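# Put three desk items onto matching low shelves

## Task

Take each of the three objects lying on the desk and set it on top of whichever low shelf already holds objects of the same kind. The robot must not tip over or be left leaning, or the task fails. An object counts as placed only if it stays there by itself, not if the robot is still holding or propping it when the scene ends.

## Robot and tools

ROBOT. A simulated Hello Robot Stretch 4 with a single arm: an omni-wheel base, a lift that rides up a mast, a telescoping arm reaching forward, a three-joint wrist (yaw, pitch, roll) and a two-finger gripper. It stands about 1.6 m tall, and the base rim lies within 0.23 m of the base origin. There is no other arm.

FRAMES. Base frame: origin on the floor under the base centre, x ahead, y to the left, z upward. hand_pose is reported in this frame and marks a point between the open fingertips; with all wrist joints at 0 its axes line up with the base frame. The printed hand position may be a little off. The odometry frame is the base frame as it stood when the scene began. Headings are positive counter-clockwise, from -3.142 to 3.142.

execute_actions. Argument "actions" is a list holding exactly one action, or empty (an empty list only reports state and images). Optional "cameras" picks images: head_camera, head_left_camera, head_right_camera, wrist_camera, or "all"; omitted or null means all, [] means none. An action contains "base", "joints", or both, plus optional "pace" and "contact_limits"; alternatively it contains only "end_of_arm".
- "base": one command only, each a relative offset from where the base last reported itself, not a pose. translate_m: straight drive in metres, forward positive, -2 to 2. strafe_m: sideways slide in metres, left positive, -2 to 2. rotate_rad: spin in place in radians, counter-clockwise positive, -3.2 to 3.2.
- "joints": a dict of absolute targets by name (any subset). lift_m 0 to 1.2 m; arm_m 0 to 0.55 m extension; wrist_yaw_rad -1.134 to 4.276 (0 points ahead, positive turns left, 3.14 is tucked back, past 3.4 the arm may block it); wrist_pitch_rad -1.117 to 4.259 (0 level, 1.57 pointing down); wrist_roll_rad -1.117 to 4.259 (0 keeps the fingers level, positive turns clockwise as seen from behind); gripper_m -0.038 to 0.141 m, the fingertip gap, negative meaning the tips press together. Tolerances for done: lift and arm ±0.004, yaw and roll ±0.02, pitch ±0.05, gripper ±0.004. A joint target past its range is clipped and still run; any other bad value or unknown key rejects the whole call.
- "pace": "slow", "default", "fast" or "max". Base top speeds 0.1/0.3/0.4/0.6 m/s and 1/2/3/4 rad/s; with the lift above 0.2 they shrink, down to 0.3 m/s and 1 rad/s at 1.2 m.
- "contact_limits": only {"arm_m": value}, 0 (gentlest) to 0.75 (firmest), default 0.5; the arm halts on contact beyond it.
- {"end_of_arm": "enable_torque"} re-energizes wrist or gripper motors that shut off.
Motions in one action begin together. A part you omit may keep chasing its earlier target. Each action lasts at most 15 s. To unfold the wrist at a scene's start, send lift_m 0.4 with wrist_yaw_rad 0 together.

wait: {"seconds": 0 to 10}; commands nothing and returns the same report as an empty action.
zoom_image: {"camera": name, "region": [x0, y0, x1, y1]} in pixels of that camera's latest full image, top-left is (0,0), at most 504 by 504.
read_manual: returns only licence texts; it never moves anything.
finished_scene: {"scene": n}; closes the scene irreversibly and reports success. Objects must already sit on their own.

RESULTS. base_status and joint_status tell how each motion ended: "done" (for the base this only means the wheels turned enough, slipping included); "off_target" (resting short, maybe still pushing); "contact_stop_at_<key>" (blocked by something; that lift, arm or wheel set goes slack, so a loaded lift may sag or the base may roll); "limit_stop_at_<name>", e.g. at_tilt (leaning over 6 degrees: lift, arm, wheels go slack and ignore commands until upright) or at_own_body (a joint about to hit the robot; move it away, it may go slack); "time_out"; "torque_fault" (a wrist or gripper motor overloaded and went limp until enable_torque). After a stop, the rest of that reply's moving calls are skipped. on_its_own lists things not commanded in this call; "held at" there is the held target, not the position. lidar_m: 12 distances in metres from the base origin, sector 1 straight ahead then counter-clockwise (4 left, 7 behind, 10 right); "-" means nothing seen or closer than 0.25 m; it misses clear things and thin legs. wrist_depth_mm: 7x7 median depths, 100 to 2000 mm, read from top-left. base_odometry comes from wheel turns only; if turned_by_wheels and turned_by_imu differ by more than about 0.1 rad, the base likely slipped or bumped and heading is off by their difference. base_tilt is in degrees, forward and right positive, with a small fixed bias. motor_effort is percent of maximum, peak in brackets; for wheel_0..2 positive means turning right.

GRIPPING. Command gripper_m smaller than the object's width; smaller squeezes harder and pulls the object toward the wrist. The gripper reading and "done" do not prove a grasp; a firm grip shows as a clear gripper effort change. Stuck fingertips on a surface: raise the lift.

AVOID. Turning or driving with over 1 kg held and arm_m above 0.2, especially at fast paces; steady pushing or pulling with the gripper high; pressing the gripper on things with base or arm moves (torque fault); tilted-up plus rolled wrist near the body; dropping, slamming or knocking objects over. Objects may occasionally get nudged by something else.

Each tool is called as name(argument=value, ...) on one line, values as JSON.

## Session

execute_actions(actions=[])

Scene clock: 0.00 s.
base_odometry: x=+0.000 y=+0.000 heading=+0.000 (m, m, rad; odometry frame)
turned_by_wheels: +0.000 (rad since the last result)
turned_by_imu: +0.000 (rad since the last result)
base_tilt: forward=+0.3 right=+1.1 (deg)
lidar_m: 2.01 1.64 1.24 1.29 1.73 1.72 1.82 1.81 1.78 2.33 2.44 1.87
base_status: not commanded
joint_positions: lift_m=+0.254 arm_m=-0.002 wrist_yaw_rad=+3.141 wrist_pitch_rad=-0.015 wrist_roll_rad=+0.010 gripper_m=+0.057
joint_status: not commanded
motor_effort: lift_m=+18 arm_m=-1 wrist_yaw_rad=-1 wrist_pitch_rad=-7 wrist_roll_rad=+0 gripper_m=-3 wheel_0=+0 wheel_1=-1 wheel_2=+1 (%)
hand_pose: x=-0.1199 y=+0.0877 z=+0.4363 quat_wxyz=(+0.000, +0.007, +0.005, +1.000) (m; base frame)
wrist_depth_mm: - 140 - - - - 1808 / - 118 158 - - 1983 1808 / - 124 163 - - 1983 1661 / 138 139 234 - - 1921 1708 / 1756 - - - - 1983 1756 / 1661 1708 196 1756 206 1921 1576 / 1118 1025 1160 111 1118 1205 1229
pictures: head_camera, head_left_camera, head_right_camera, wrist_camera
Images, in order (width x height): head_camera 420x560, head_left_camera 420x672, head_right_camera 420x672, wrist_camera 616x392.

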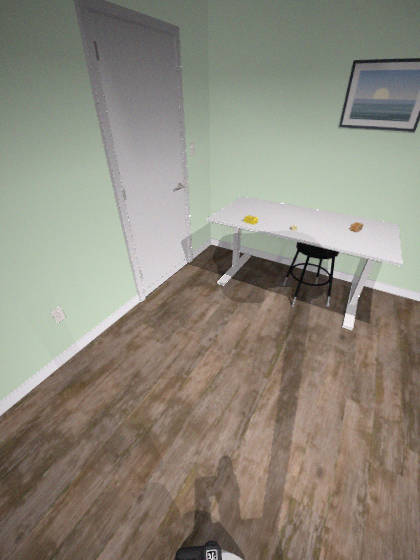

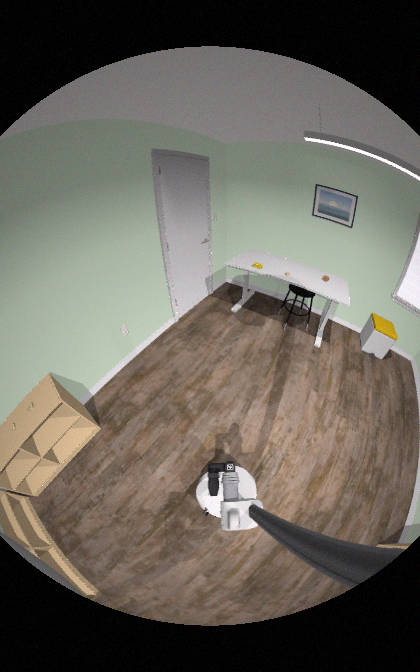

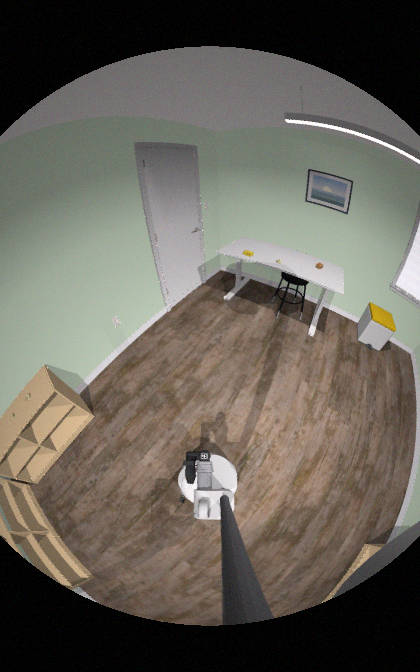

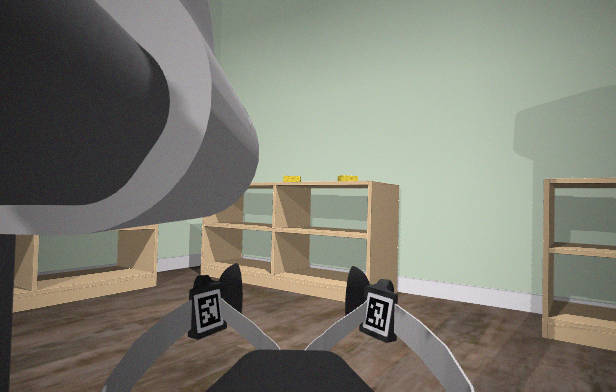

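zoom_image(camera="head_camera", region=[200, 190, 410, 270])

execute_actions(actions=[{"base":{"rotate_rad":2.2},"joints":{"lift_m":0.75,"wrist_yaw_rad":0},"pace":"fast"}])

execute_actions(actions=[{"base":{"rotate_rad":1.5},"pace":"fast"}])

Region (200, 190, 410, 270) of head_camera's 420x560 image, scaled by 2.400, with more detail than that image has; it fills the top 192 rows of this view, and the rest is white.

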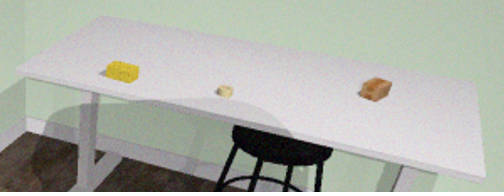

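Scene clock: 10.47 s.
base_odometry: x=+0.000 y=+0.000 heading=+2.199 (m, m, rad; odometry frame)
turned_by_wheels: +2.199 (rad since the last result)
turned_by_imu: +2.187 (rad since the last result)
base_tilt: forward=+0.3 right=+1.1 (deg)
lidar_m: 1.72 1.71 1.91 1.80 1.79 2.43 1.88 1.85 1.95 1.59 1.25 1.36
base_status: done
joint_positions: lift_m=+0.750 arm_m=-0.002 wrist_yaw_rad=+0.000 wrist_pitch_rad=-0.015 wrist_roll_rad=+0.010 gripper_m=+0.057
joint_status: all done
motor_effort: lift_m=+21(25) arm_m=+0(1) wrist_yaw_rad=-4(13) wrist_pitch_rad=-7(7) wrist_roll_rad=-1(1) gripper_m=-2(1) wheel_0=-2(8) wheel_1=-2(12) wheel_2=-4(12) (%)
hand_pose: x=+0.4570 y=-0.0873 z=+0.9322 quat_wxyz=(+1.000, +0.005, -0.007, +0.000) (m; base frame)
wrist_depth_mm: 1618 1708 1808 - - 1921 1430 / 1618 1756 1863 - - 1863 1464 / 1661 1756 1863 - - 1808 1430 / 1576 1756 1863 - - 1808 1464 / 1576 1708 1863 - - 1863 1430 / 1618 1756 195 1708 208 1618 1366 / 1576 1430 1618 111 1756 1537 1366
pictures: head_camera, head_left_camera, head_right_camera, wrist_camera
Images, in order (width x height): head_camera 420x560, head_left_camera 420x672, head_right_camera 420x672, wrist_camera 616x392.

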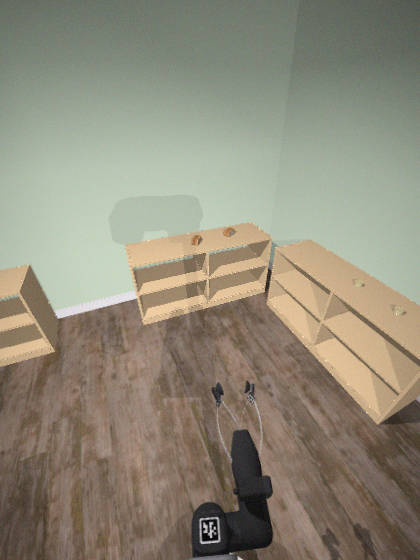

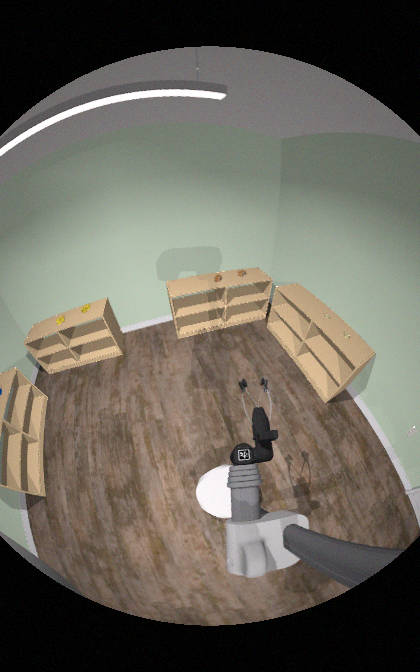

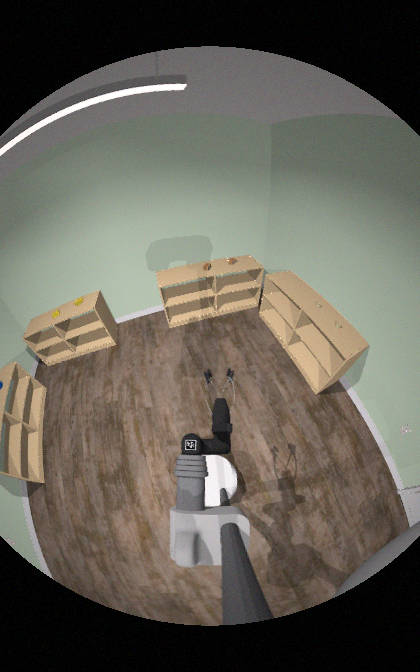

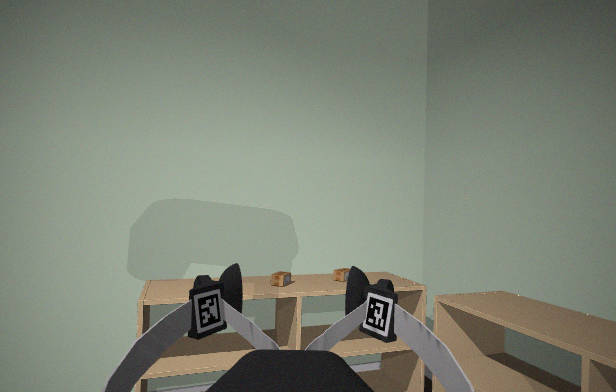

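Scene clock: 12.33 s.
base_odometry: x=+0.000 y=+0.000 heading=-2.584 (m, m, rad; odometry frame)
turned_by_wheels: +1.500 (rad since the last result)
turned_by_imu: +1.490 (rad since the last result)
base_tilt: forward=+0.3 right=+1.1 (deg)
lidar_m: 1.80 1.79 2.36 1.92 1.86 2.04 1.62 1.23 1.33 1.72 1.70 1.81
base_status: done
joint_positions: lift_m=+0.750 arm_m=-0.002 wrist_yaw_rad=+0.000 wrist_pitch_rad=-0.015 wrist_roll_rad=+0.010 gripper_m=+0.057
joint_status: not commanded
motor_effort: lift_m=+20(21) arm_m=+0(0) wrist_yaw_rad=+0(3) wrist_pitch_rad=-7(7) wrist_roll_rad=-1(1) gripper_m=-3(1) wheel_0=-1(7) wheel_1=-2(8) wheel_2=-3(10) (%)
hand_pose: x=+0.4570 y=-0.0874 z=+0.9323 quat_wxyz=(+1.000, +0.005, -0.007, +0.000) (m; base frame)
wrist_depth_mm: 1661 1808 1921 - - - 1921 / 1708 1863 - - - - 1863 / 1708 1808 1983 - - - 1983 / 1708 1808 1921 - - - 1808 / 1708 1808 1808 - - - 1863 / 1661 1756 196 - 207 - 1661 / 1708 1618 1756 111 - - 1576
pictures: head_camera, head_left_camera, head_right_camera, wrist_camera
Images, in order (width x height): head_camera 420x560, head_left_camera 420x672, head_right_camera 420x672, wrist_camera 616x392.

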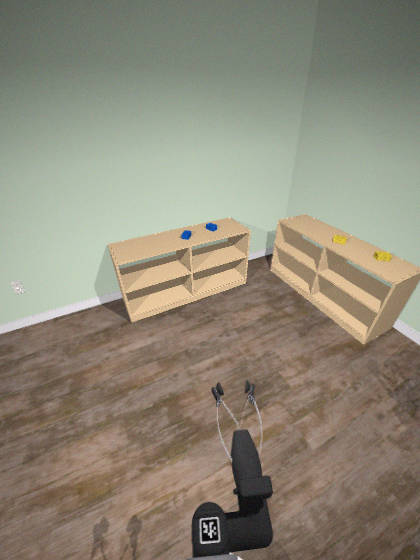

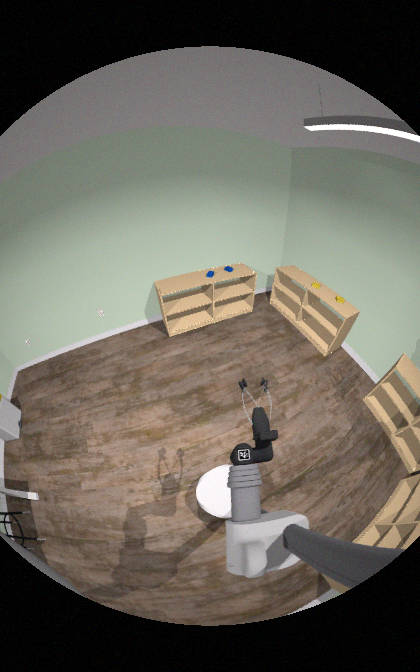

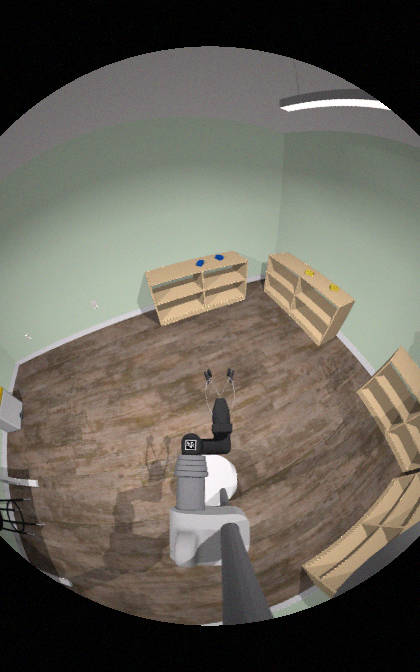

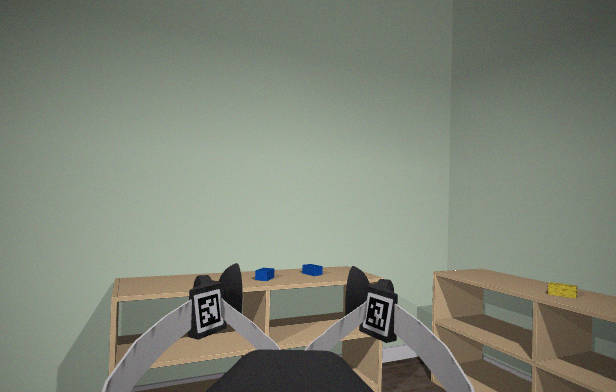

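execute_actions(actions=[{"base":{"rotate_rad":2.05},"joints":{"lift_m":1.0,"wrist_pitch_rad":1.57,"gripper_m":0.12},"pace":"fast"}], cameras=[])

execute_actions(actions=[{"base":{"translate_m":1.3},"pace":"fast"}], cameras=["head_camera","wrist_camera"])

Scene clock: 33.07 s.
base_odometry: x=+0.000 y=+0.000 heading=-0.534 (m, m, rad; odometry frame)
turned_by_wheels: +2.050 (rad since the last result)
turned_by_imu: +2.038 (rad since the last result)
base_tilt: forward=+0.2 right=+1.0 (deg)
lidar_m: 1.87 2.01 1.63 1.24 1.30 1.72 1.70 1.83 1.82 1.77 2.33 2.42
base_status: done
joint_positions: lift_m=+1.000 arm_m=-0.002 wrist_yaw_rad=+0.000 wrist_pitch_rad=+1.570 wrist_roll_rad=+0.010 gripper_m=+0.120
joint_status: all done
motor_effort: lift_m=+20(21) arm_m=+0(1) wrist_yaw_rad=+2(1) wrist_pitch_rad=+0(3) wrist_roll_rad=+0(1) gripper_m=+0(3) wheel_0=+0(8) wheel_1=+0(7) wheel_2=-2(13) (%)
hand_pose: x=+0.1688 y=-0.0874 z=+0.8895 quat_wxyz=(+0.707, +0.004, +0.707, -0.004) (m; base frame)
wrist_depth_mm: 1098 1098 1098 1118 1138 1160 1138 / 1098 1118 1098 1118 1118 1118 1160 / 1078 1098 1098 1118 1118 1118 1138 / 1098 1098 1118 1098 1138 1118 1138 / 1098 1078 891 904 1118 1118 1138 / 1078 209 891 878 211 1118 1182 / 1098 1098 917 111 1118 1098 1138
pictures: none
No camera images: the call's "cameras" was empty. Leave "cameras" out to get every camera's image.

Scene clock: 38.17 s.
base_odometry: x=+1.119 y=-0.662 heading=-0.534 (m, m, rad; odometry frame)
turned_by_wheels: +0.000 (rad since the last result)
turned_by_imu: -0.002 (rad since the last result)
base_tilt: forward=+0.3 right=+1.1 (deg)
lidar_m: 0.56 0.61 0.90 1.46 1.59 1.95 3.04 2.52 2.33 2.28 1.38 0.59
base_status: done
joint_positions: lift_m=+1.000 arm_m=-0.002 wrist_yaw_rad=+0.000 wrist_pitch_rad=+1.570 wrist_roll_rad=+0.010 gripper_m=+0.120
joint_status: not commanded
motor_effort: lift_m=+20(20) arm_m=+0(1) wrist_yaw_rad=-1(1) wrist_pitch_rad=+0(1) wrist_roll_rad=-1(1) gripper_m=+0(0) wheel_0=+2(8) wheel_1=+2(6) wheel_2=-2(13) (%)
hand_pose: x=+0.1688 y=-0.0874 z=+0.8895 quat_wxyz=(+0.707, +0.004, +0.707, -0.004) (m; base frame)
wrist_depth_mm: 1098 1118 1098 1118 1098 1118 1138 / 1098 1078 1118 1098 1118 1138 1138 / 1078 1098 1118 1118 1118 1138 1138 / 1098 1118 1098 1118 1118 1118 1138 / 1078 1098 891 878 1118 1118 1138 / 1098 210 878 891 211 1098 1138 / 1078 1078 891 111 1118 1118 1138
pictures: head_camera, wrist_camera
Images, in order (width x height): head_camera 420x560, wrist_camera 616x392.

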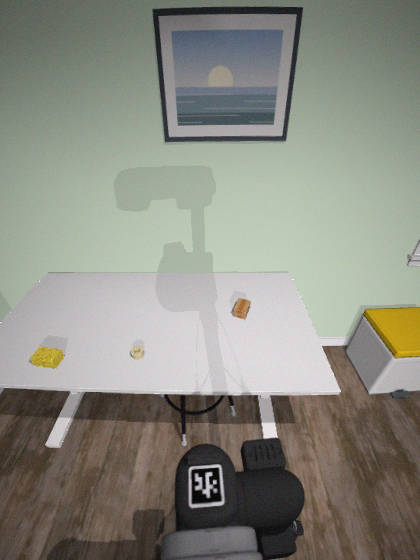

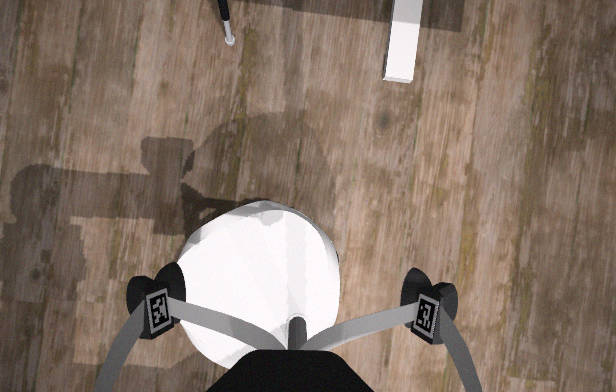

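execute_actions(actions=[{"base":{"translate_m":0.15},"joints":{"arm_m":0.42,"wrist_pitch_rad":1.0,"lift_m":0.92}}], cameras=[])

execute_actions(actions=[{"base":{"strafe_m":-0.065}}], cameras=["head_camera","wrist_camera"])

Scene clock: 46.60 s.
base_odometry: x=+1.248 y=-0.738 heading=-0.534 (m, m, rad; odometry frame)
turned_by_wheels: +0.000 (rad since the last result)
turned_by_imu: +0.000 (rad since the last result)
base_tilt: forward=+0.3 right=+1.1 (deg)
lidar_m: 0.42 0.45 0.66 1.44 1.58 2.06 3.24 2.51 2.34 2.27 0.55 0.43
base_status: done
joint_positions: lift_m=+0.920 arm_m=+0.419 wrist_yaw_rad=+0.000 wrist_pitch_rad=+1.001 wrist_roll_rad=+0.010 gripper_m=+0.120
joint_status: all done
motor_effort: lift_m=+16(19) arm_m=+7(7) wrist_yaw_rad=+0(1) wrist_pitch_rad=-4(9) wrist_roll_rad=-1(1) gripper_m=+1(0) wheel_0=+1(5) wheel_1=+2(7) wheel_2=-4(11) (%)
hand_pose: x=+0.7452 y=-0.0874 z=+0.8555 quat_wxyz=(+0.877, +0.005, +0.480, -0.002) (m; base frame)
wrist_depth_mm: 554 564 580 569 574 569 559 / 492 500 504 517 517 525 535 / 445 449 452 462 473 473 473 / 407 410 415 418 424 427 430 / 370 375 375 382 345 387 389 / 343 211 345 351 212 355 364 / 320 317 324 111 330 329 334
pictures: none
No camera images: the call's "cameras" was empty. Leave "cameras" out to get every camera's image.

Scene clock: 47.83 s.
base_odometry: x=+1.215 y=-0.794 heading=-0.534 (m, m, rad; odometry frame)
turned_by_wheels: +0.000 (rad since the last result)
turned_by_imu: +0.000 (rad since the last result)
base_tilt: forward=+0.3 right=+1.1 (deg)
lidar_m: 0.41 0.47 0.68 1.50 1.66 2.09 3.21 2.41 2.27 2.22 0.54 0.43
base_status: done
joint_positions: lift_m=+0.920 arm_m=+0.419 wrist_yaw_rad=+0.000 wrist_pitch_rad=+1.001 wrist_roll_rad=+0.010 gripper_m=+0.120
joint_status: not commanded
motor_effort: lift_m=+16(16) arm_m=+8(7) wrist_yaw_rad=-2(1) wrist_pitch_rad=-4(3) wrist_roll_rad=-1(1) gripper_m=-1(1) wheel_0=+1(8) wheel_1=-1(7) wheel_2=+0(1) (%)
hand_pose: x=+0.7452 y=-0.0874 z=+0.8555 quat_wxyz=(+0.877, +0.005, +0.480, -0.002) (m; base frame)
wrist_depth_mm: 559 564 569 569 564 569 549 / 492 504 508 517 517 525 535 / 445 452 455 466 466 469 477 / 404 410 410 421 421 430 433 / 373 377 379 375 343 389 392 / 345 209 345 349 212 362 362 / 317 319 325 111 329 330 336
pictures: head_camera, wrist_camera
Images, in order (width x height): head_camera 420x560, wrist_camera 616x392.

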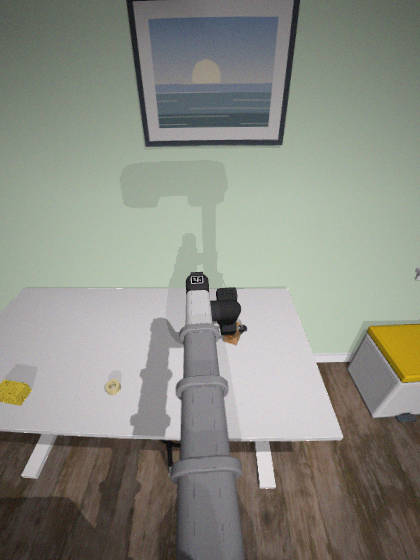

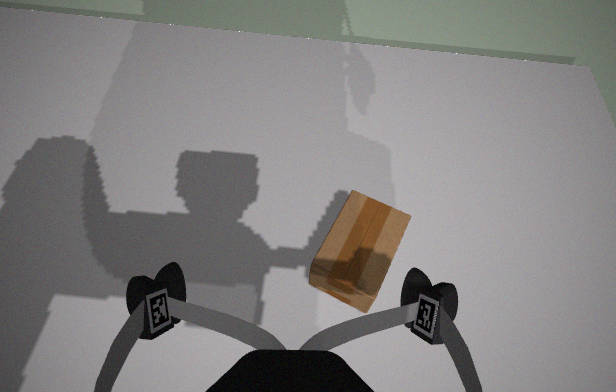

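execute_actions(actions=[{"base":{"strafe_m":-0.06},"joints":{"arm_m":0.49,"wrist_roll_rad":0.4,"lift_m":0.89}}], cameras=["wrist_camera"])

execute_actions(actions=[{"joints":{"lift_m":0.83},"pace":"slow"}], cameras=["wrist_camera"])

Scene clock: 60.17 s.
base_odometry: x=+1.184 y=-0.846 heading=-0.534 (m, m, rad; odometry frame)
turned_by_wheels: +0.000 (rad since the last result)
turned_by_imu: +0.000 (rad since the last result)
base_tilt: forward=+0.3 right=+1.1 (deg)
lidar_m: 0.40 0.42 0.66 1.57 1.72 2.14 3.22 2.36 2.22 2.16 1.19 0.42
base_status: done
joint_positions: lift_m=+0.890 arm_m=+0.489 wrist_yaw_rad=+0.000 wrist_pitch_rad=+1.001 wrist_roll_rad=+0.399 gripper_m=+0.120
joint_status: all done
motor_effort: lift_m=+16(13) arm_m=+7(9) wrist_yaw_rad=+1(1) wrist_pitch_rad=-4(4) wrist_roll_rad=+1(5) gripper_m=+0(1) wheel_0=+1(8) wheel_1=-1(12) wheel_2=+0(1) (%)
hand_pose: x=+0.8152 y=-0.0874 z=+0.8255 quat_wxyz=(+0.860, +0.174, +0.470, -0.095) (m; base frame)
wrist_depth_mm: 449 469 496 508 477 455 621 / 496 504 480 459 430 415 404 / 484 452 427 410 394 377 362 / 430 413 397 375 359 349 334 / 394 375 359 296 334 322 310 / 362 209 327 273 216 296 293 / 332 319 312 111 290 277 273
pictures: wrist_camera
Images, in order (width x height): wrist_camera 616x392.

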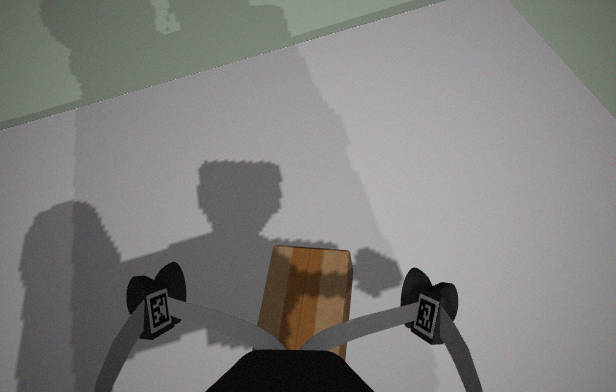

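Scene clock: 61.53 s.
base_odometry: x=+1.184 y=-0.846 heading=-0.534 (m, m, rad; odometry frame)
turned_by_wheels: +0.000 (rad since the last result)
turned_by_imu: +0.000 (rad since the last result)
base_tilt: forward=+0.3 right=+1.1 (deg)
lidar_m: 0.40 0.43 0.67 1.58 1.71 2.13 3.24 2.33 2.19 2.16 1.19 0.42
base_status: not commanded
joint_positions: lift_m=+0.830 arm_m=+0.489 wrist_yaw_rad=+0.000 wrist_pitch_rad=+1.001 wrist_roll_rad=+0.399 gripper_m=+0.120
joint_status: all done
motor_effort: lift_m=+15(14) arm_m=+7(7) wrist_yaw_rad=-1(1) wrist_pitch_rad=-4(4) wrist_roll_rad=+1(1) gripper_m=+1(1) wheel_0=+1(1) wheel_1=-1(1) wheel_2=+0(0) (%)
hand_pose: x=+0.8152 y=-0.0874 z=+0.7655 quat_wxyz=(+0.860, +0.174, +0.470, -0.095) (m; base frame)
wrist_depth_mm: 449 459 439 415 394 366 357 / 442 413 392 370 353 336 322 / 392 373 353 336 320 307 296 / 353 336 320 307 296 282 273 / 320 306 294 231 271 263 255 / 294 210 218 213 217 243 238 / 272 258 251 111 234 225 223
pictures: wrist_camera
Images, in order (width x height): wrist_camera 616x392.

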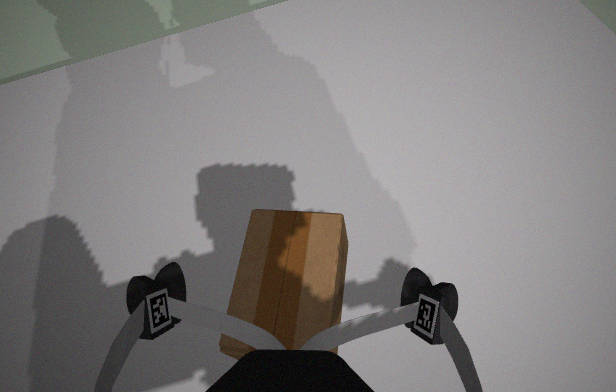

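execute_actions(actions=[{"joints":{"gripper_m":0.08}}], cameras=[])

execute_actions(actions=[{"joints":{"lift_m":0.812},"pace":"slow"}], cameras=[])

execute_actions(actions=[{"joints":{"gripper_m":0.02}}], cameras=["wrist_camera"])

execute_actions(actions=[{"joints":{"lift_m":0.9}}], cameras=["wrist_camera"])

Scene clock: 69.23 s.
base_odometry: x=+1.184 y=-0.846 heading=-0.534 (m, m, rad; odometry frame)
turned_by_wheels: +0.000 (rad since the last result)
turned_by_imu: +0.000 (rad since the last result)
base_tilt: forward=+0.3 right=+1.1 (deg)
lidar_m: 0.40 0.43 0.67 1.57 1.70 2.14 3.24 2.37 2.19 2.16 1.20 0.41
base_status: not commanded
joint_positions: lift_m=+0.830 arm_m=+0.489 wrist_yaw_rad=+0.000 wrist_pitch_rad=+1.001 wrist_roll_rad=+0.399 gripper_m=+0.080
joint_status: all done
motor_effort: lift_m=+15(15) arm_m=+7(8) wrist_yaw_rad=-1(1) wrist_pitch_rad=-3(4) wrist_roll_rad=+1(1) gripper_m=-2(0) wheel_0=+1(1) wheel_1=-1(1) wheel_2=+0(0) (%)
hand_pose: x=+0.8152 y=-0.0874 z=+0.7655 quat_wxyz=(+0.860, +0.174, +0.470, -0.095) (m; base frame)
wrist_depth_mm: 445 455 442 413 389 373 362 / 436 413 394 370 351 336 324 / 394 370 353 336 320 307 294 / 353 336 322 306 293 283 273 / 322 307 293 230 271 262 254 / 296 283 197 213 206 243 238 / 272 255 251 111 234 226 222
pictures: none
No camera images: the call's "cameras" was empty. Leave "cameras" out to get every camera's image.

Scene clock: 70.13 s.
base_odometry: x=+1.184 y=-0.846 heading=-0.534 (m, m, rad; odometry frame)
turned_by_wheels: +0.000 (rad since the last result)
turned_by_imu: +0.000 (rad since the last result)
base_tilt: forward=+0.2 right=+1.1 (deg)
lidar_m: 0.41 0.45 0.64 1.58 1.71 2.14 3.24 2.38 2.20 2.15 1.20 0.42
base_status: not commanded
joint_positions: lift_m=+0.813 arm_m=+0.489 wrist_yaw_rad=-0.003 wrist_pitch_rad=+1.000 wrist_roll_rad=+0.399 gripper_m=+0.080
joint_status: all done
motor_effort: lift_m=+9(16) arm_m=+7(7) wrist_yaw_rad=+9(8) wrist_pitch_rad=+0(4) wrist_roll_rad=+1(1) gripper_m=-2(2) wheel_0=+1(1) wheel_1=-1(1) wheel_2=+0(0) (%)
hand_pose: x=+0.8151 y=-0.0879 z=+0.7482 quat_wxyz=(+0.860, +0.175, +0.470, -0.097) (m; base frame)
wrist_depth_mm: 442 452 424 397 375 357 343 / 424 397 377 357 340 324 309 / 373 353 338 320 306 293 283 / 338 320 307 293 281 270 260 / 306 291 276 217 258 251 243 / 279 268 198 202 196 234 226 / 257 242 236 111 223 213 211
pictures: none
No camera images: the call's "cameras" was empty. Leave "cameras" out to get every camera's image.

Scene clock: 71.53 s.
base_odometry: x=+1.184 y=-0.846 heading=-0.535 (m, m, rad; odometry frame)
turned_by_wheels: -0.001 (rad since the last result)
turned_by_imu: +0.000 (rad since the last result)
base_tilt: forward=+0.3 right=+1.1 (deg)
lidar_m: 0.40 0.45 0.64 1.57 1.72 2.14 3.22 2.37 2.21 2.16 1.21 0.42
base_status: not commanded
joint_positions: lift_m=+0.812 arm_m=+0.489 wrist_yaw_rad=+0.000 wrist_pitch_rad=+1.001 wrist_roll_rad=+0.399 gripper_m=+0.020
joint_status: all done
motor_effort: lift_m=+15(15) arm_m=+7(7) wrist_yaw_rad=+0(21) wrist_pitch_rad=-4(5) wrist_roll_rad=+1(1) gripper_m=-23(26) wheel_0=-2(3) wheel_1=-1(1) wheel_2=-4(3) (%)
hand_pose: x=+0.8151 y=-0.0875 z=+0.7475 quat_wxyz=(+0.860, +0.174, +0.470, -0.095) (m; base frame)
wrist_depth_mm: 445 439 413 382 362 343 329 / 410 387 364 343 329 310 300 / 364 345 327 312 297 285 274 / 329 315 297 285 276 262 253 / 298 285 271 204 251 243 237 / 273 262 189 189 192 226 220 / 252 236 231 111 217 209 206
pictures: wrist_camera
Images, in order (width x height): wrist_camera 616x392.

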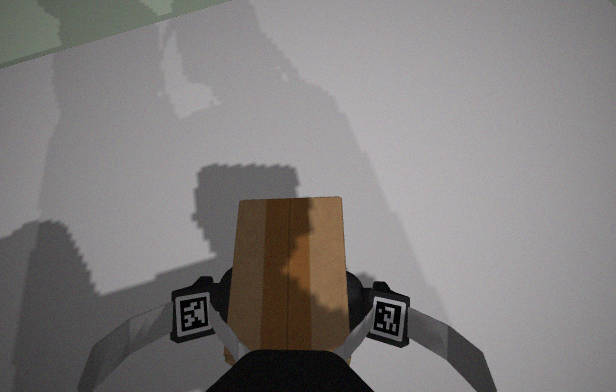

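Scene clock: 72.90 s.
base_odometry: x=+1.184 y=-0.846 heading=-0.535 (m, m, rad; odometry frame)
turned_by_wheels: +0.000 (rad since the last result)
turned_by_imu: +0.000 (rad since the last result)
base_tilt: forward=+0.3 right=+1.1 (deg)
lidar_m: 0.40 0.44 0.65 1.57 1.75 2.13 3.25 2.35 2.23 2.16 1.19 0.40
base_status: not commanded
joint_positions: lift_m=+0.900 arm_m=+0.489 wrist_yaw_rad=+0.000 wrist_pitch_rad=+1.002 wrist_roll_rad=+0.399 gripper_m=+0.020
joint_status: all done
motor_effort: lift_m=+21(20) arm_m=+7(7) wrist_yaw_rad=+1(2) wrist_pitch_rad=-5(5) wrist_roll_rad=+1(1) gripper_m=-22(21) wheel_0=-2(2) wheel_1=-1(1) wheel_2=-4(4) (%)
hand_pose: x=+0.8151 y=-0.0875 z=+0.8350 quat_wxyz=(+0.860, +0.174, +0.471, -0.095) (m; base frame)
wrist_depth_mm: 442 466 492 512 492 477 634 / 504 517 496 469 445 424 418 / 492 469 445 424 407 389 373 / 445 427 407 387 373 357 345 / 404 389 366 205 343 332 320 / 373 357 189 189 192 309 298 / 345 320 314 111 296 283 282
pictures: wrist_camera
Images, in order (width x height): wrist_camera 616x392.

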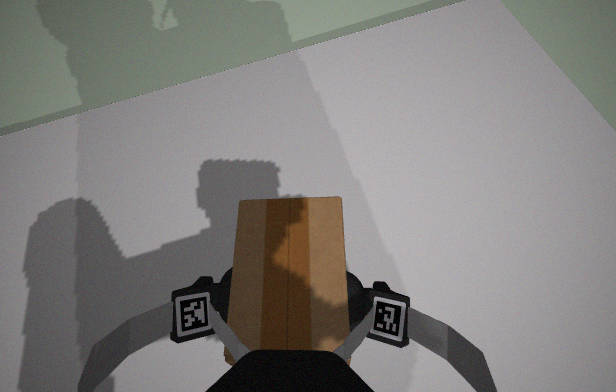

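execute_actions(actions=[{"base":{"translate_m":-0.3},"joints":{"arm_m":0.05},"pace":"fast"}], cameras=[])

execute_actions(actions=[{"base":{"rotate_rad":2.98},"joints":{"lift_m":0.8}}], cameras=[])

execute_actions(actions=[{"base":{"translate_m":2.0},"pace":"fast"}], cameras=["head_camera"])

Scene clock: 83.50 s.
base_odometry: x=+0.926 y=-0.693 heading=-0.535 (m, m, rad; odometry frame)
turned_by_wheels: +0.000 (rad since the last result)
turned_by_imu: +0.001 (rad since the last result)
base_tilt: forward=+0.3 right=+1.1 (deg)
lidar_m: 0.70 0.78 1.16 1.61 1.73 1.93 2.85 2.32 2.17 2.14 1.42 0.73
base_status: done
joint_positions: lift_m=+0.900 arm_m=+0.051 wrist_yaw_rad=+0.000 wrist_pitch_rad=+1.002 wrist_roll_rad=+0.400 gripper_m=+0.020
joint_status: all done
motor_effort: lift_m=+21(22) arm_m=-8(8) wrist_yaw_rad=+0(2) wrist_pitch_rad=-7(7) wrist_roll_rad=+0(1) gripper_m=-22(22) wheel_0=-3(7) wheel_1=-2(7) wheel_2=+2(15) (%)
hand_pose: x=+0.3775 y=-0.0875 z=+0.8349 quat_wxyz=(+0.860, +0.174, +0.471, -0.095) (m; base frame)
wrist_depth_mm: 634 603 564 530 500 1430 1098 / 564 525 508 1042 1397 1336 1255 / 521 741 1397 1308 1308 1281 1205 / 1430 1336 1281 1205 1160 1138 1098 / 1281 1255 1138 205 1060 1060 1025 / 1160 1118 189 189 192 976 946 / 1078 1025 991 111 931 904 891
pictures: none
No camera images: the call's "cameras" was empty. Leave "cameras" out to get every camera's image.

Scene clock: 86.37 s.
base_odometry: x=+0.926 y=-0.693 heading=+2.445 (m, m, rad; odometry frame)
turned_by_wheels: +2.980 (rad since the last result)
turned_by_imu: +2.962 (rad since the last result)
base_tilt: forward=+0.3 right=+1.1 (deg)
lidar_m: 2.85 2.78 2.14 2.14 1.70 0.77 0.71 0.74 0.96 1.58 1.67 1.93
base_status: done
joint_positions: lift_m=+0.800 arm_m=+0.051 wrist_yaw_rad=+0.000 wrist_pitch_rad=+1.002 wrist_roll_rad=+0.400 gripper_m=+0.020
joint_status: all done
motor_effort: lift_m=+16(22) arm_m=-7(8) wrist_yaw_rad=-1(1) wrist_pitch_rad=-6(7) wrist_roll_rad=+1(0) gripper_m=-22(22) wheel_0=-2(8) wheel_1=-1(8) wheel_2=-3(12) (%)
hand_pose: x=+0.3777 y=-0.0874 z=+0.7354 quat_wxyz=(+0.860, +0.174, +0.471, -0.095) (m; base frame)
wrist_depth_mm: 1756 1708 1576 1499 1464 1336 1255 / 1576 1537 1397 1366 1281 1229 1182 / 1397 1366 1308 1205 1160 1138 1060 / 1255 1229 1182 1098 1078 1025 976 / 1138 1118 1078 205 991 931 904 / 1060 1042 190 189 192 904 854 / 991 946 917 111 854 820 798
pictures: none
No camera images: the call's "cameras" was empty. Leave "cameras" out to get every camera's image.

Scene clock: 92.80 s.
base_odometry: x=-0.608 y=+0.590 heading=+2.445 (m, m, rad; odometry frame)
turned_by_wheels: +0.000 (rad since the last result)
turned_by_imu: -0.002 (rad since the last result)
base_tilt: forward=+0.3 right=+1.1 (deg)
lidar_m: 0.84 1.21 1.17 1.90 1.93 3.05 3.25 2.27 1.15 1.07 1.11 0.91
base_status: done
joint_positions: lift_m=+0.800 arm_m=+0.051 wrist_yaw_rad=+0.000 wrist_pitch_rad=+1.002 wrist_roll_rad=+0.400 gripper_m=+0.020
joint_status: not commanded
motor_effort: lift_m=+16(16) arm_m=-7(7) wrist_yaw_rad=-1(2) wrist_pitch_rad=-6(6) wrist_roll_rad=+1(1) gripper_m=-21(22) wheel_0=+0(7) wheel_1=+1(8) wheel_2=-2(16) (%)
hand_pose: x=+0.3776 y=-0.0874 z=+0.7353 quat_wxyz=(+0.860, +0.174, +0.471, -0.095) (m; base frame)
wrist_depth_mm: 866 609 615 960 878 878 1138 / 960 809 917 866 891 1118 1098 / 1078 1138 831 1098 1098 1098 1078 / 1255 1229 1042 1042 1078 1025 991 / 1182 1138 1042 205 991 931 917 / 1078 1042 189 189 192 878 854 / 976 904 904 111 854 820 809
pictures: head_camera
Images, in order (width x height): head_camera 420x560.

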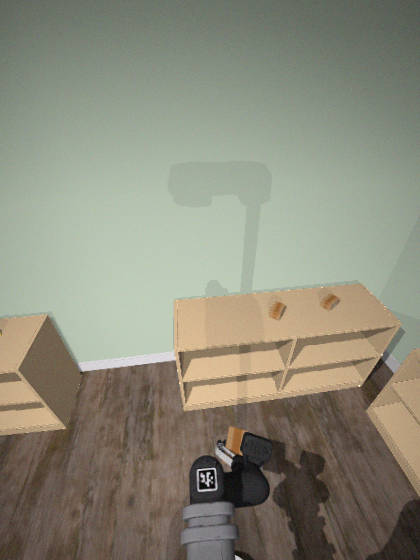

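execute_actions(actions=[{"base":{"translate_m":0.3},"joints":{"arm_m":0.43},"pace":"fast"}], cameras=["head_camera","wrist_camera"])

Scene clock: 98.77 s.
base_odometry: x=-0.838 y=+0.783 heading=+2.445 (m, m, rad; odometry frame)
turned_by_wheels: +0.000 (rad since the last result)
turned_by_imu: +0.000 (rad since the last result)
base_tilt: forward=+0.3 right=+1.1 (deg)
lidar_m: 0.56 0.99 0.96 1.70 1.98 3.07 3.56 2.23 1.12 1.06 0.87 0.59
base_status: done
joint_positions: lift_m=+0.800 arm_m=+0.429 wrist_yaw_rad=+0.000 wrist_pitch_rad=+1.001 wrist_roll_rad=+0.400 gripper_m=+0.020
joint_status: all done
motor_effort: lift_m=+16(17) arm_m=+7(7) wrist_yaw_rad=-3(1) wrist_pitch_rad=-5(7) wrist_roll_rad=+1(1) gripper_m=-22(22) wheel_0=+1(6) wheel_1=+2(7) wheel_2=-2(18) (%)
hand_pose: x=+0.7552 y=-0.0874 z=+0.7354 quat_wxyz=(+0.860, +0.174, +0.471, -0.095) (m; base frame)
wrist_depth_mm: 274 297 325 357 397 449 496 / 303 332 368 410 462 436 415 / 340 377 421 462 415 397 389 / 389 433 418 404 384 366 357 / 442 402 379 204 351 342 330 / 512 370 190 188 191 319 309 / 621 330 324 111 304 290 290
pictures: head_camera, wrist_camera
Images, in order (width x height): head_camera 420x560, wrist_camera 616x392.

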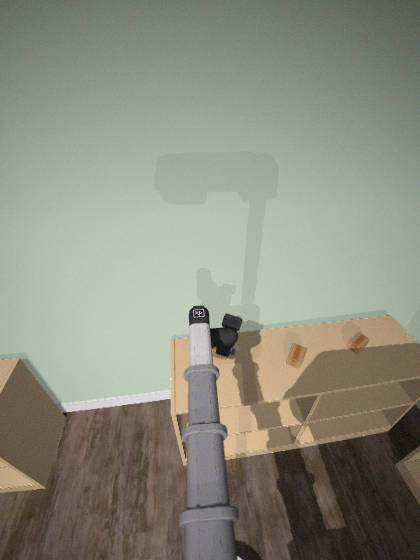

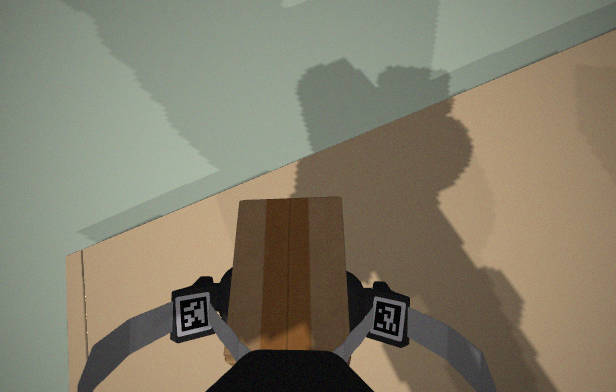

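execute_actions(actions=[{"joints":{"lift_m":0.704,"arm_m":0.4},"pace":"slow"}], cameras=[])

execute_actions(actions=[{"joints":{"gripper_m":0.085}}], cameras=["wrist_camera"])

execute_actions(actions=[{"joints":{"lift_m":0.8},"pace":"fast"}], cameras=["wrist_camera"])

Scene clock: 106.90 s.
base_odometry: x=-0.838 y=+0.783 heading=+2.445 (m, m, rad; odometry frame)
turned_by_wheels: +0.000 (rad since the last result)
turned_by_imu: +0.000 (rad since the last result)
base_tilt: forward=+0.3 right=+1.1 (deg)
lidar_m: 0.56 0.98 0.97 1.71 1.98 3.06 3.54 2.24 1.13 1.03 0.84 0.60
base_status: not commanded
joint_positions: lift_m=+0.704 arm_m=+0.401 wrist_yaw_rad=+0.000 wrist_pitch_rad=+1.001 wrist_roll_rad=+0.400 gripper_m=+0.020
joint_status: all done
motor_effort: lift_m=+16(19) arm_m=-8(8) wrist_yaw_rad=+0(0) wrist_pitch_rad=-5(5) wrist_roll_rad=+0(1) gripper_m=-22(21) wheel_0=+1(1) wheel_1=+2(2) wheel_2=-2(2) (%)
hand_pose: x=+0.7278 y=-0.0874 z=+0.6394 quat_wxyz=(+0.860, +0.174, +0.471, -0.095) (m; base frame)
wrist_depth_mm: 300 324 355 387 394 347 332 / 329 364 389 345 330 314 303 / 368 345 332 315 298 287 277 / 334 315 301 287 276 265 256 / 300 289 273 206 255 247 239 / 277 266 189 189 192 228 222 / 254 238 235 111 219 211 209
pictures: none
No camera images: the call's "cameras" was empty. Leave "cameras" out to get every camera's image.

Scene clock: 108.37 s.
base_odometry: x=-0.838 y=+0.783 heading=+2.445 (m, m, rad; odometry frame)
turned_by_wheels: +0.000 (rad since the last result)
turned_by_imu: +0.000 (rad since the last result)
base_tilt: forward=+0.3 right=+1.1 (deg)
lidar_m: 0.55 1.00 0.96 1.70 1.99 3.07 3.55 2.26 1.12 1.04 0.82 0.59
base_status: not commanded
joint_positions: lift_m=+0.704 arm_m=+0.401 wrist_yaw_rad=+0.000 wrist_pitch_rad=+1.002 wrist_roll_rad=+0.400 gripper_m=+0.085
joint_status: all done
motor_effort: lift_m=+15(16) arm_m=-7(7) wrist_yaw_rad=-1(1) wrist_pitch_rad=-6(5) wrist_roll_rad=-1(0) gripper_m=+0(24) wheel_0=+1(2) wheel_1=+2(2) wheel_2=-2(2) (%)
hand_pose: x=+0.7276 y=-0.0874 z=+0.6394 quat_wxyz=(+0.860, +0.174, +0.471, -0.095) (m; base frame)
wrist_depth_mm: 297 324 349 389 402 351 336 / 330 359 387 349 334 317 306 / 366 355 336 319 304 291 279 / 334 319 304 289 278 267 257 / 303 291 276 213 256 247 240 / 279 266 199 197 208 230 224 / 257 240 237 111 220 213 210
pictures: wrist_camera
Images, in order (width x height): wrist_camera 616x392.

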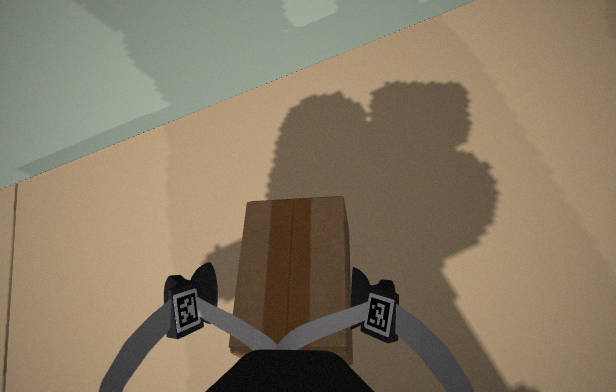

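Scene clock: 109.53 s.
base_odometry: x=-0.838 y=+0.783 heading=+2.445 (m, m, rad; odometry frame)
turned_by_wheels: +0.000 (rad since the last result)
turned_by_imu: +0.000 (rad since the last result)
base_tilt: forward=+0.3 right=+1.1 (deg)
lidar_m: 0.55 1.00 0.97 1.72 2.00 3.06 3.54 2.25 1.14 1.02 0.84 0.60
base_status: not commanded
joint_positions: lift_m=+0.800 arm_m=+0.401 wrist_yaw_rad=+0.000 wrist_pitch_rad=+1.001 wrist_roll_rad=+0.400 gripper_m=+0.085
joint_status: all done
motor_effort: lift_m=+21(25) arm_m=-7(7) wrist_yaw_rad=-2(6) wrist_pitch_rad=-4(5) wrist_roll_rad=+0(0) gripper_m=-1(1) wheel_0=+1(1) wheel_1=+2(1) wheel_2=-2(2) (%)
hand_pose: x=+0.7277 y=-0.0874 z=+0.7351 quat_wxyz=(+0.860, +0.174, +0.470, -0.095) (m; base frame)
wrist_depth_mm: 297 324 351 392 433 480 504 / 330 362 402 449 496 439 421 / 370 413 452 436 418 399 392 / 424 459 421 402 384 370 355 / 469 402 387 368 355 340 330 / 559 368 213 294 209 317 310 / 707 334 330 111 306 293 290
pictures: wrist_camera
Images, in order (width x height): wrist_camera 616x392.

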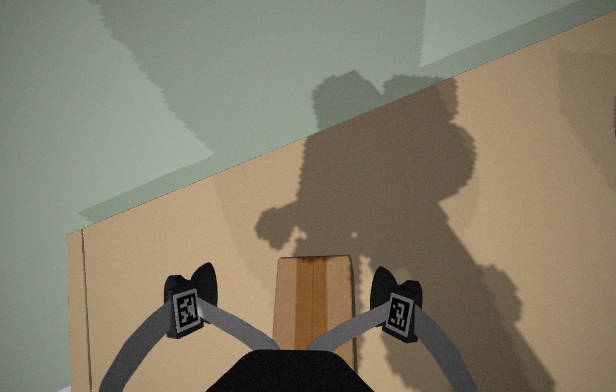

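execute_actions(actions=[{"base":{"rotate_rad":-2.93},"joints":{"lift_m":0.93,"arm_m":0.05,"wrist_roll_rad":0},"pace":"fast"}], cameras=[])

execute_actions(actions=[{"base":{"translate_m":2.0},"pace":"max"}], cameras=[])

execute_actions(actions=[{"base":{"translate_m":0.4},"pace":"fast"}], cameras=["head_camera"])

Scene clock: 123.97 s.
base_odometry: x=-0.838 y=+0.783 heading=-0.485 (m, m, rad; odometry frame)
turned_by_wheels: -2.930 (rad since the last result)
turned_by_imu: -2.913 (rad since the last result)
base_tilt: forward=+0.3 right=+1.1 (deg)
lidar_m: 3.00 1.36 1.07 1.04 0.72 0.57 0.56 1.03 0.99 1.92 2.11 3.05
base_status: done
joint_positions: lift_m=+0.930 arm_m=+0.051 wrist_yaw_rad=+0.000 wrist_pitch_rad=+1.001 wrist_roll_rad=+0.001 gripper_m=+0.085
joint_status: all done
motor_effort: lift_m=+21(20) arm_m=-8(9) wrist_yaw_rad=+1(2) wrist_pitch_rad=-3(4) wrist_roll_rad=-2(7) gripper_m=-2(0) wheel_0=+2(8) wheel_1=+0(10) wheel_2=+1(13) (%)
hand_pose: x=+0.3778 y=-0.0874 z=+0.8651 quat_wxyz=(+0.877, +0.000, +0.480, +0.000) (m; base frame)
wrist_depth_mm: 1661 1708 1708 1708 1808 1863 1863 / 1537 1499 1576 1576 1576 1661 1708 / 1366 1366 1397 1397 1397 1464 1464 / 1255 1255 1281 1308 1308 1281 1308 / 1138 1160 1160 1182 1182 1182 1229 / 1042 1060 215 1098 208 1138 1118 / 976 960 991 111 991 1025 1025
pictures: none
No camera images: the call's "cameras" was empty. Leave "cameras" out to get every camera's image.

Scene clock: 130.70 s.
base_odometry: x=+0.932 y=-0.149 heading=-0.485 (m, m, rad; odometry frame)
turned_by_wheels: +0.000 (rad since the last result)
turned_by_imu: -0.002 (rad since the last result)
base_tilt: forward=+0.3 right=+1.1 (deg)
lidar_m: 1.00 1.10 1.23 1.18 1.31 1.41 2.56 2.76 2.39 2.57 1.91 1.03
base_status: done
joint_positions: lift_m=+0.930 arm_m=+0.051 wrist_yaw_rad=+0.000 wrist_pitch_rad=+1.001 wrist_roll_rad=+0.001 gripper_m=+0.085
joint_status: not commanded
motor_effort: lift_m=+21(20) arm_m=-7(7) wrist_yaw_rad=+0(1) wrist_pitch_rad=-4(3) wrist_roll_rad=-2(3) gripper_m=-1(2) wheel_0=+1(9) wheel_1=+2(6) wheel_2=+0(16) (%)
hand_pose: x=+0.3778 y=-0.0874 z=+0.8651 quat_wxyz=(+0.877, +0.000, +0.480, +0.000) (m; base frame)
wrist_depth_mm: 1618 1618 1661 1618 931 1499 1138 / 1464 1537 1618 1618 1618 1537 1537 / 1366 1366 1397 1397 1430 1397 1464 / 1255 1255 1281 1255 1308 1308 1336 / 1138 1138 1160 1182 1160 1205 1205 / 1060 1025 213 1078 208 1118 1098 / 991 960 976 111 1025 991 1008
pictures: none
No camera images: the call's "cameras" was empty. Leave "cameras" out to get every camera's image.

Scene clock: 133.23 s.
base_odometry: x=+1.285 y=-0.335 heading=-0.485 (m, m, rad; odometry frame)
turned_by_wheels: +0.000 (rad since the last result)
turned_by_imu: +0.000 (rad since the last result)
base_tilt: forward=+0.2 right=+1.1 (deg)
lidar_m: 0.63 0.68 1.14 1.12 1.25 1.72 2.93 2.82 2.59 2.62 0.80 0.63
base_status: done
joint_positions: lift_m=+0.930 arm_m=+0.051 wrist_yaw_rad=+0.000 wrist_pitch_rad=+1.001 wrist_roll_rad=+0.001 gripper_m=+0.085
joint_status: not commanded
motor_effort: lift_m=+20(21) arm_m=-8(7) wrist_yaw_rad=+0(1) wrist_pitch_rad=-4(4) wrist_roll_rad=-3(3) gripper_m=+0(0) wheel_0=+3(8) wheel_1=+1(5) wheel_2=-3(12) (%)
hand_pose: x=+0.3778 y=-0.0874 z=+0.8651 quat_wxyz=(+0.877, +0.000, +0.480, +0.000) (m; base frame)
wrist_depth_mm: 521 574 585 597 609 621 634 / 517 517 525 535 535 549 554 / 1397 1255 1308 496 484 488 500 / 1255 1281 1308 1255 1281 1281 1078 / 1160 1138 1118 1182 1182 1182 1229 / 1042 1060 214 1078 210 1098 1078 / 976 976 976 111 1008 1008 1042
pictures: head_camera
Images, in order (width x height): head_camera 420x560.

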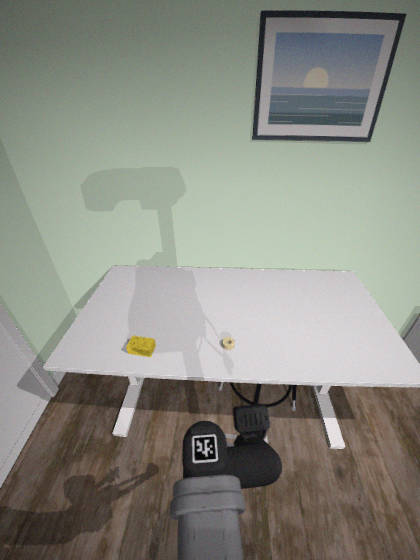

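execute_actions(actions=[{"joints":{"lift_m":0.86,"arm_m":0.46}}], cameras=["wrist_camera"])

Scene clock: 140.60 s.
base_odometry: x=+1.285 y=-0.335 heading=-0.485 (m, m, rad; odometry frame)
turned_by_wheels: +0.000 (rad since the last result)
turned_by_imu: +0.000 (rad since the last result)
base_tilt: forward=+0.3 right=+1.1 (deg)
lidar_m: 0.62 0.69 1.14 1.13 1.25 1.72 2.95 2.84 2.61 2.60 0.80 0.64
base_status: not commanded
joint_positions: lift_m=+0.860 arm_m=+0.459 wrist_yaw_rad=+0.000 wrist_pitch_rad=+1.001 wrist_roll_rad=+0.000 gripper_m=+0.085
joint_status: all done
motor_effort: lift_m=+16(16) arm_m=+8(8) wrist_yaw_rad=-2(1) wrist_pitch_rad=-3(4) wrist_roll_rad=-2(2) gripper_m=-1(2) wheel_0=+2(3) wheel_1=+1(1) wheel_2=-3(3) (%)
hand_pose: x=+0.7852 y=-0.0874 z=+0.7955 quat_wxyz=(+0.877, +0.000, +0.480, +0.000) (m; base frame)
wrist_depth_mm: 459 466 477 477 488 504 508 / 407 413 418 430 430 436 449 / 370 377 377 382 387 394 399 / 334 342 343 349 353 355 359 / 309 312 312 319 322 325 329 / 286 287 213 287 209 298 300 / 265 260 268 111 268 276 278
pictures: wrist_camera
Images, in order (width x height): wrist_camera 616x392.

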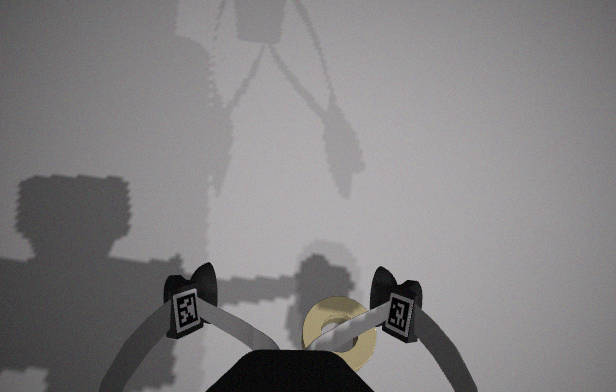

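execute_actions(actions=[{"base":{"strafe_m":-0.032},"joints":{"arm_m":0.45}}], cameras=[])

execute_actions(actions=[{"joints":{"lift_m":0.808},"pace":"slow"}], cameras=["wrist_camera"])

Scene clock: 145.87 s.
base_odometry: x=+1.270 y=-0.364 heading=-0.485 (m, m, rad; odometry frame)
turned_by_wheels: +0.000 (rad since the last result)
turned_by_imu: +0.000 (rad since the last result)
base_tilt: forward=+0.3 right=+1.0 (deg)
lidar_m: 0.61 0.69 1.19 1.16 1.29 1.74 2.97 2.81 2.60 2.59 0.79 0.63
base_status: done
joint_positions: lift_m=+0.860 arm_m=+0.451 wrist_yaw_rad=+0.000 wrist_pitch_rad=+1.001 wrist_roll_rad=+0.000 gripper_m=+0.085
joint_status: all done
motor_effort: lift_m=+15(16) arm_m=-7(7) wrist_yaw_rad=-1(2) wrist_pitch_rad=-3(4) wrist_roll_rad=-3(2) gripper_m=-2(1) wheel_0=-1(9) wheel_1=+0(10) wheel_2=-1(3) (%)
hand_pose: x=+0.7779 y=-0.0874 z=+0.7955 quat_wxyz=(+0.877, +0.000, +0.480, +0.000) (m; base frame)
wrist_depth_mm: 462 462 473 480 492 500 508 / 407 413 418 427 430 439 442 / 370 375 377 382 384 392 397 / 336 342 343 349 351 355 359 / 307 312 314 317 320 327 327 / 285 286 213 283 209 300 300 / 264 260 268 111 273 273 279
pictures: none
No camera images: the call's "cameras" was empty. Leave "cameras" out to get every camera's image.

Scene clock: 147.17 s.
base_odometry: x=+1.270 y=-0.364 heading=-0.485 (m, m, rad; odometry frame)
turned_by_wheels: +0.000 (rad since the last result)
turned_by_imu: +0.000 (rad since the last result)
base_tilt: forward=+0.3 right=+1.1 (deg)
lidar_m: 0.63 0.67 1.19 1.15 1.28 1.75 2.96 2.80 2.58 2.58 0.80 0.63
base_status: not commanded
joint_positions: lift_m=+0.808 arm_m=+0.451 wrist_yaw_rad=+0.000 wrist_pitch_rad=+1.001 wrist_roll_rad=+0.000 gripper_m=+0.085
joint_status: all done
motor_effort: lift_m=+13(16) arm_m=-7(8) wrist_yaw_rad=+0(0) wrist_pitch_rad=-3(3) wrist_roll_rad=-2(1) gripper_m=-1(2) wheel_0=-1(1) wheel_1=+0(0) wheel_2=+0(0) (%)
hand_pose: x=+0.7778 y=-0.0874 z=+0.7438 quat_wxyz=(+0.877, +0.000, +0.480, +0.000) (m; base frame)
wrist_depth_mm: 384 387 392 399 410 413 421 / 338 343 347 353 359 366 368 / 304 310 315 317 324 325 330 / 278 281 286 289 293 296 298 / 254 258 260 265 266 268 273 / 236 234 213 224 208 248 250 / 220 219 223 111 228 226 233
pictures: wrist_camera
Images, in order (width x height): wrist_camera 616x392.

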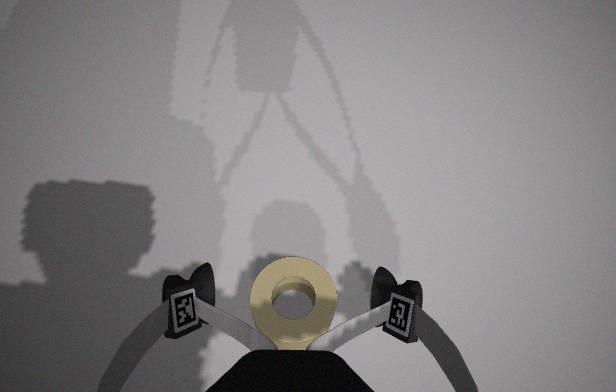

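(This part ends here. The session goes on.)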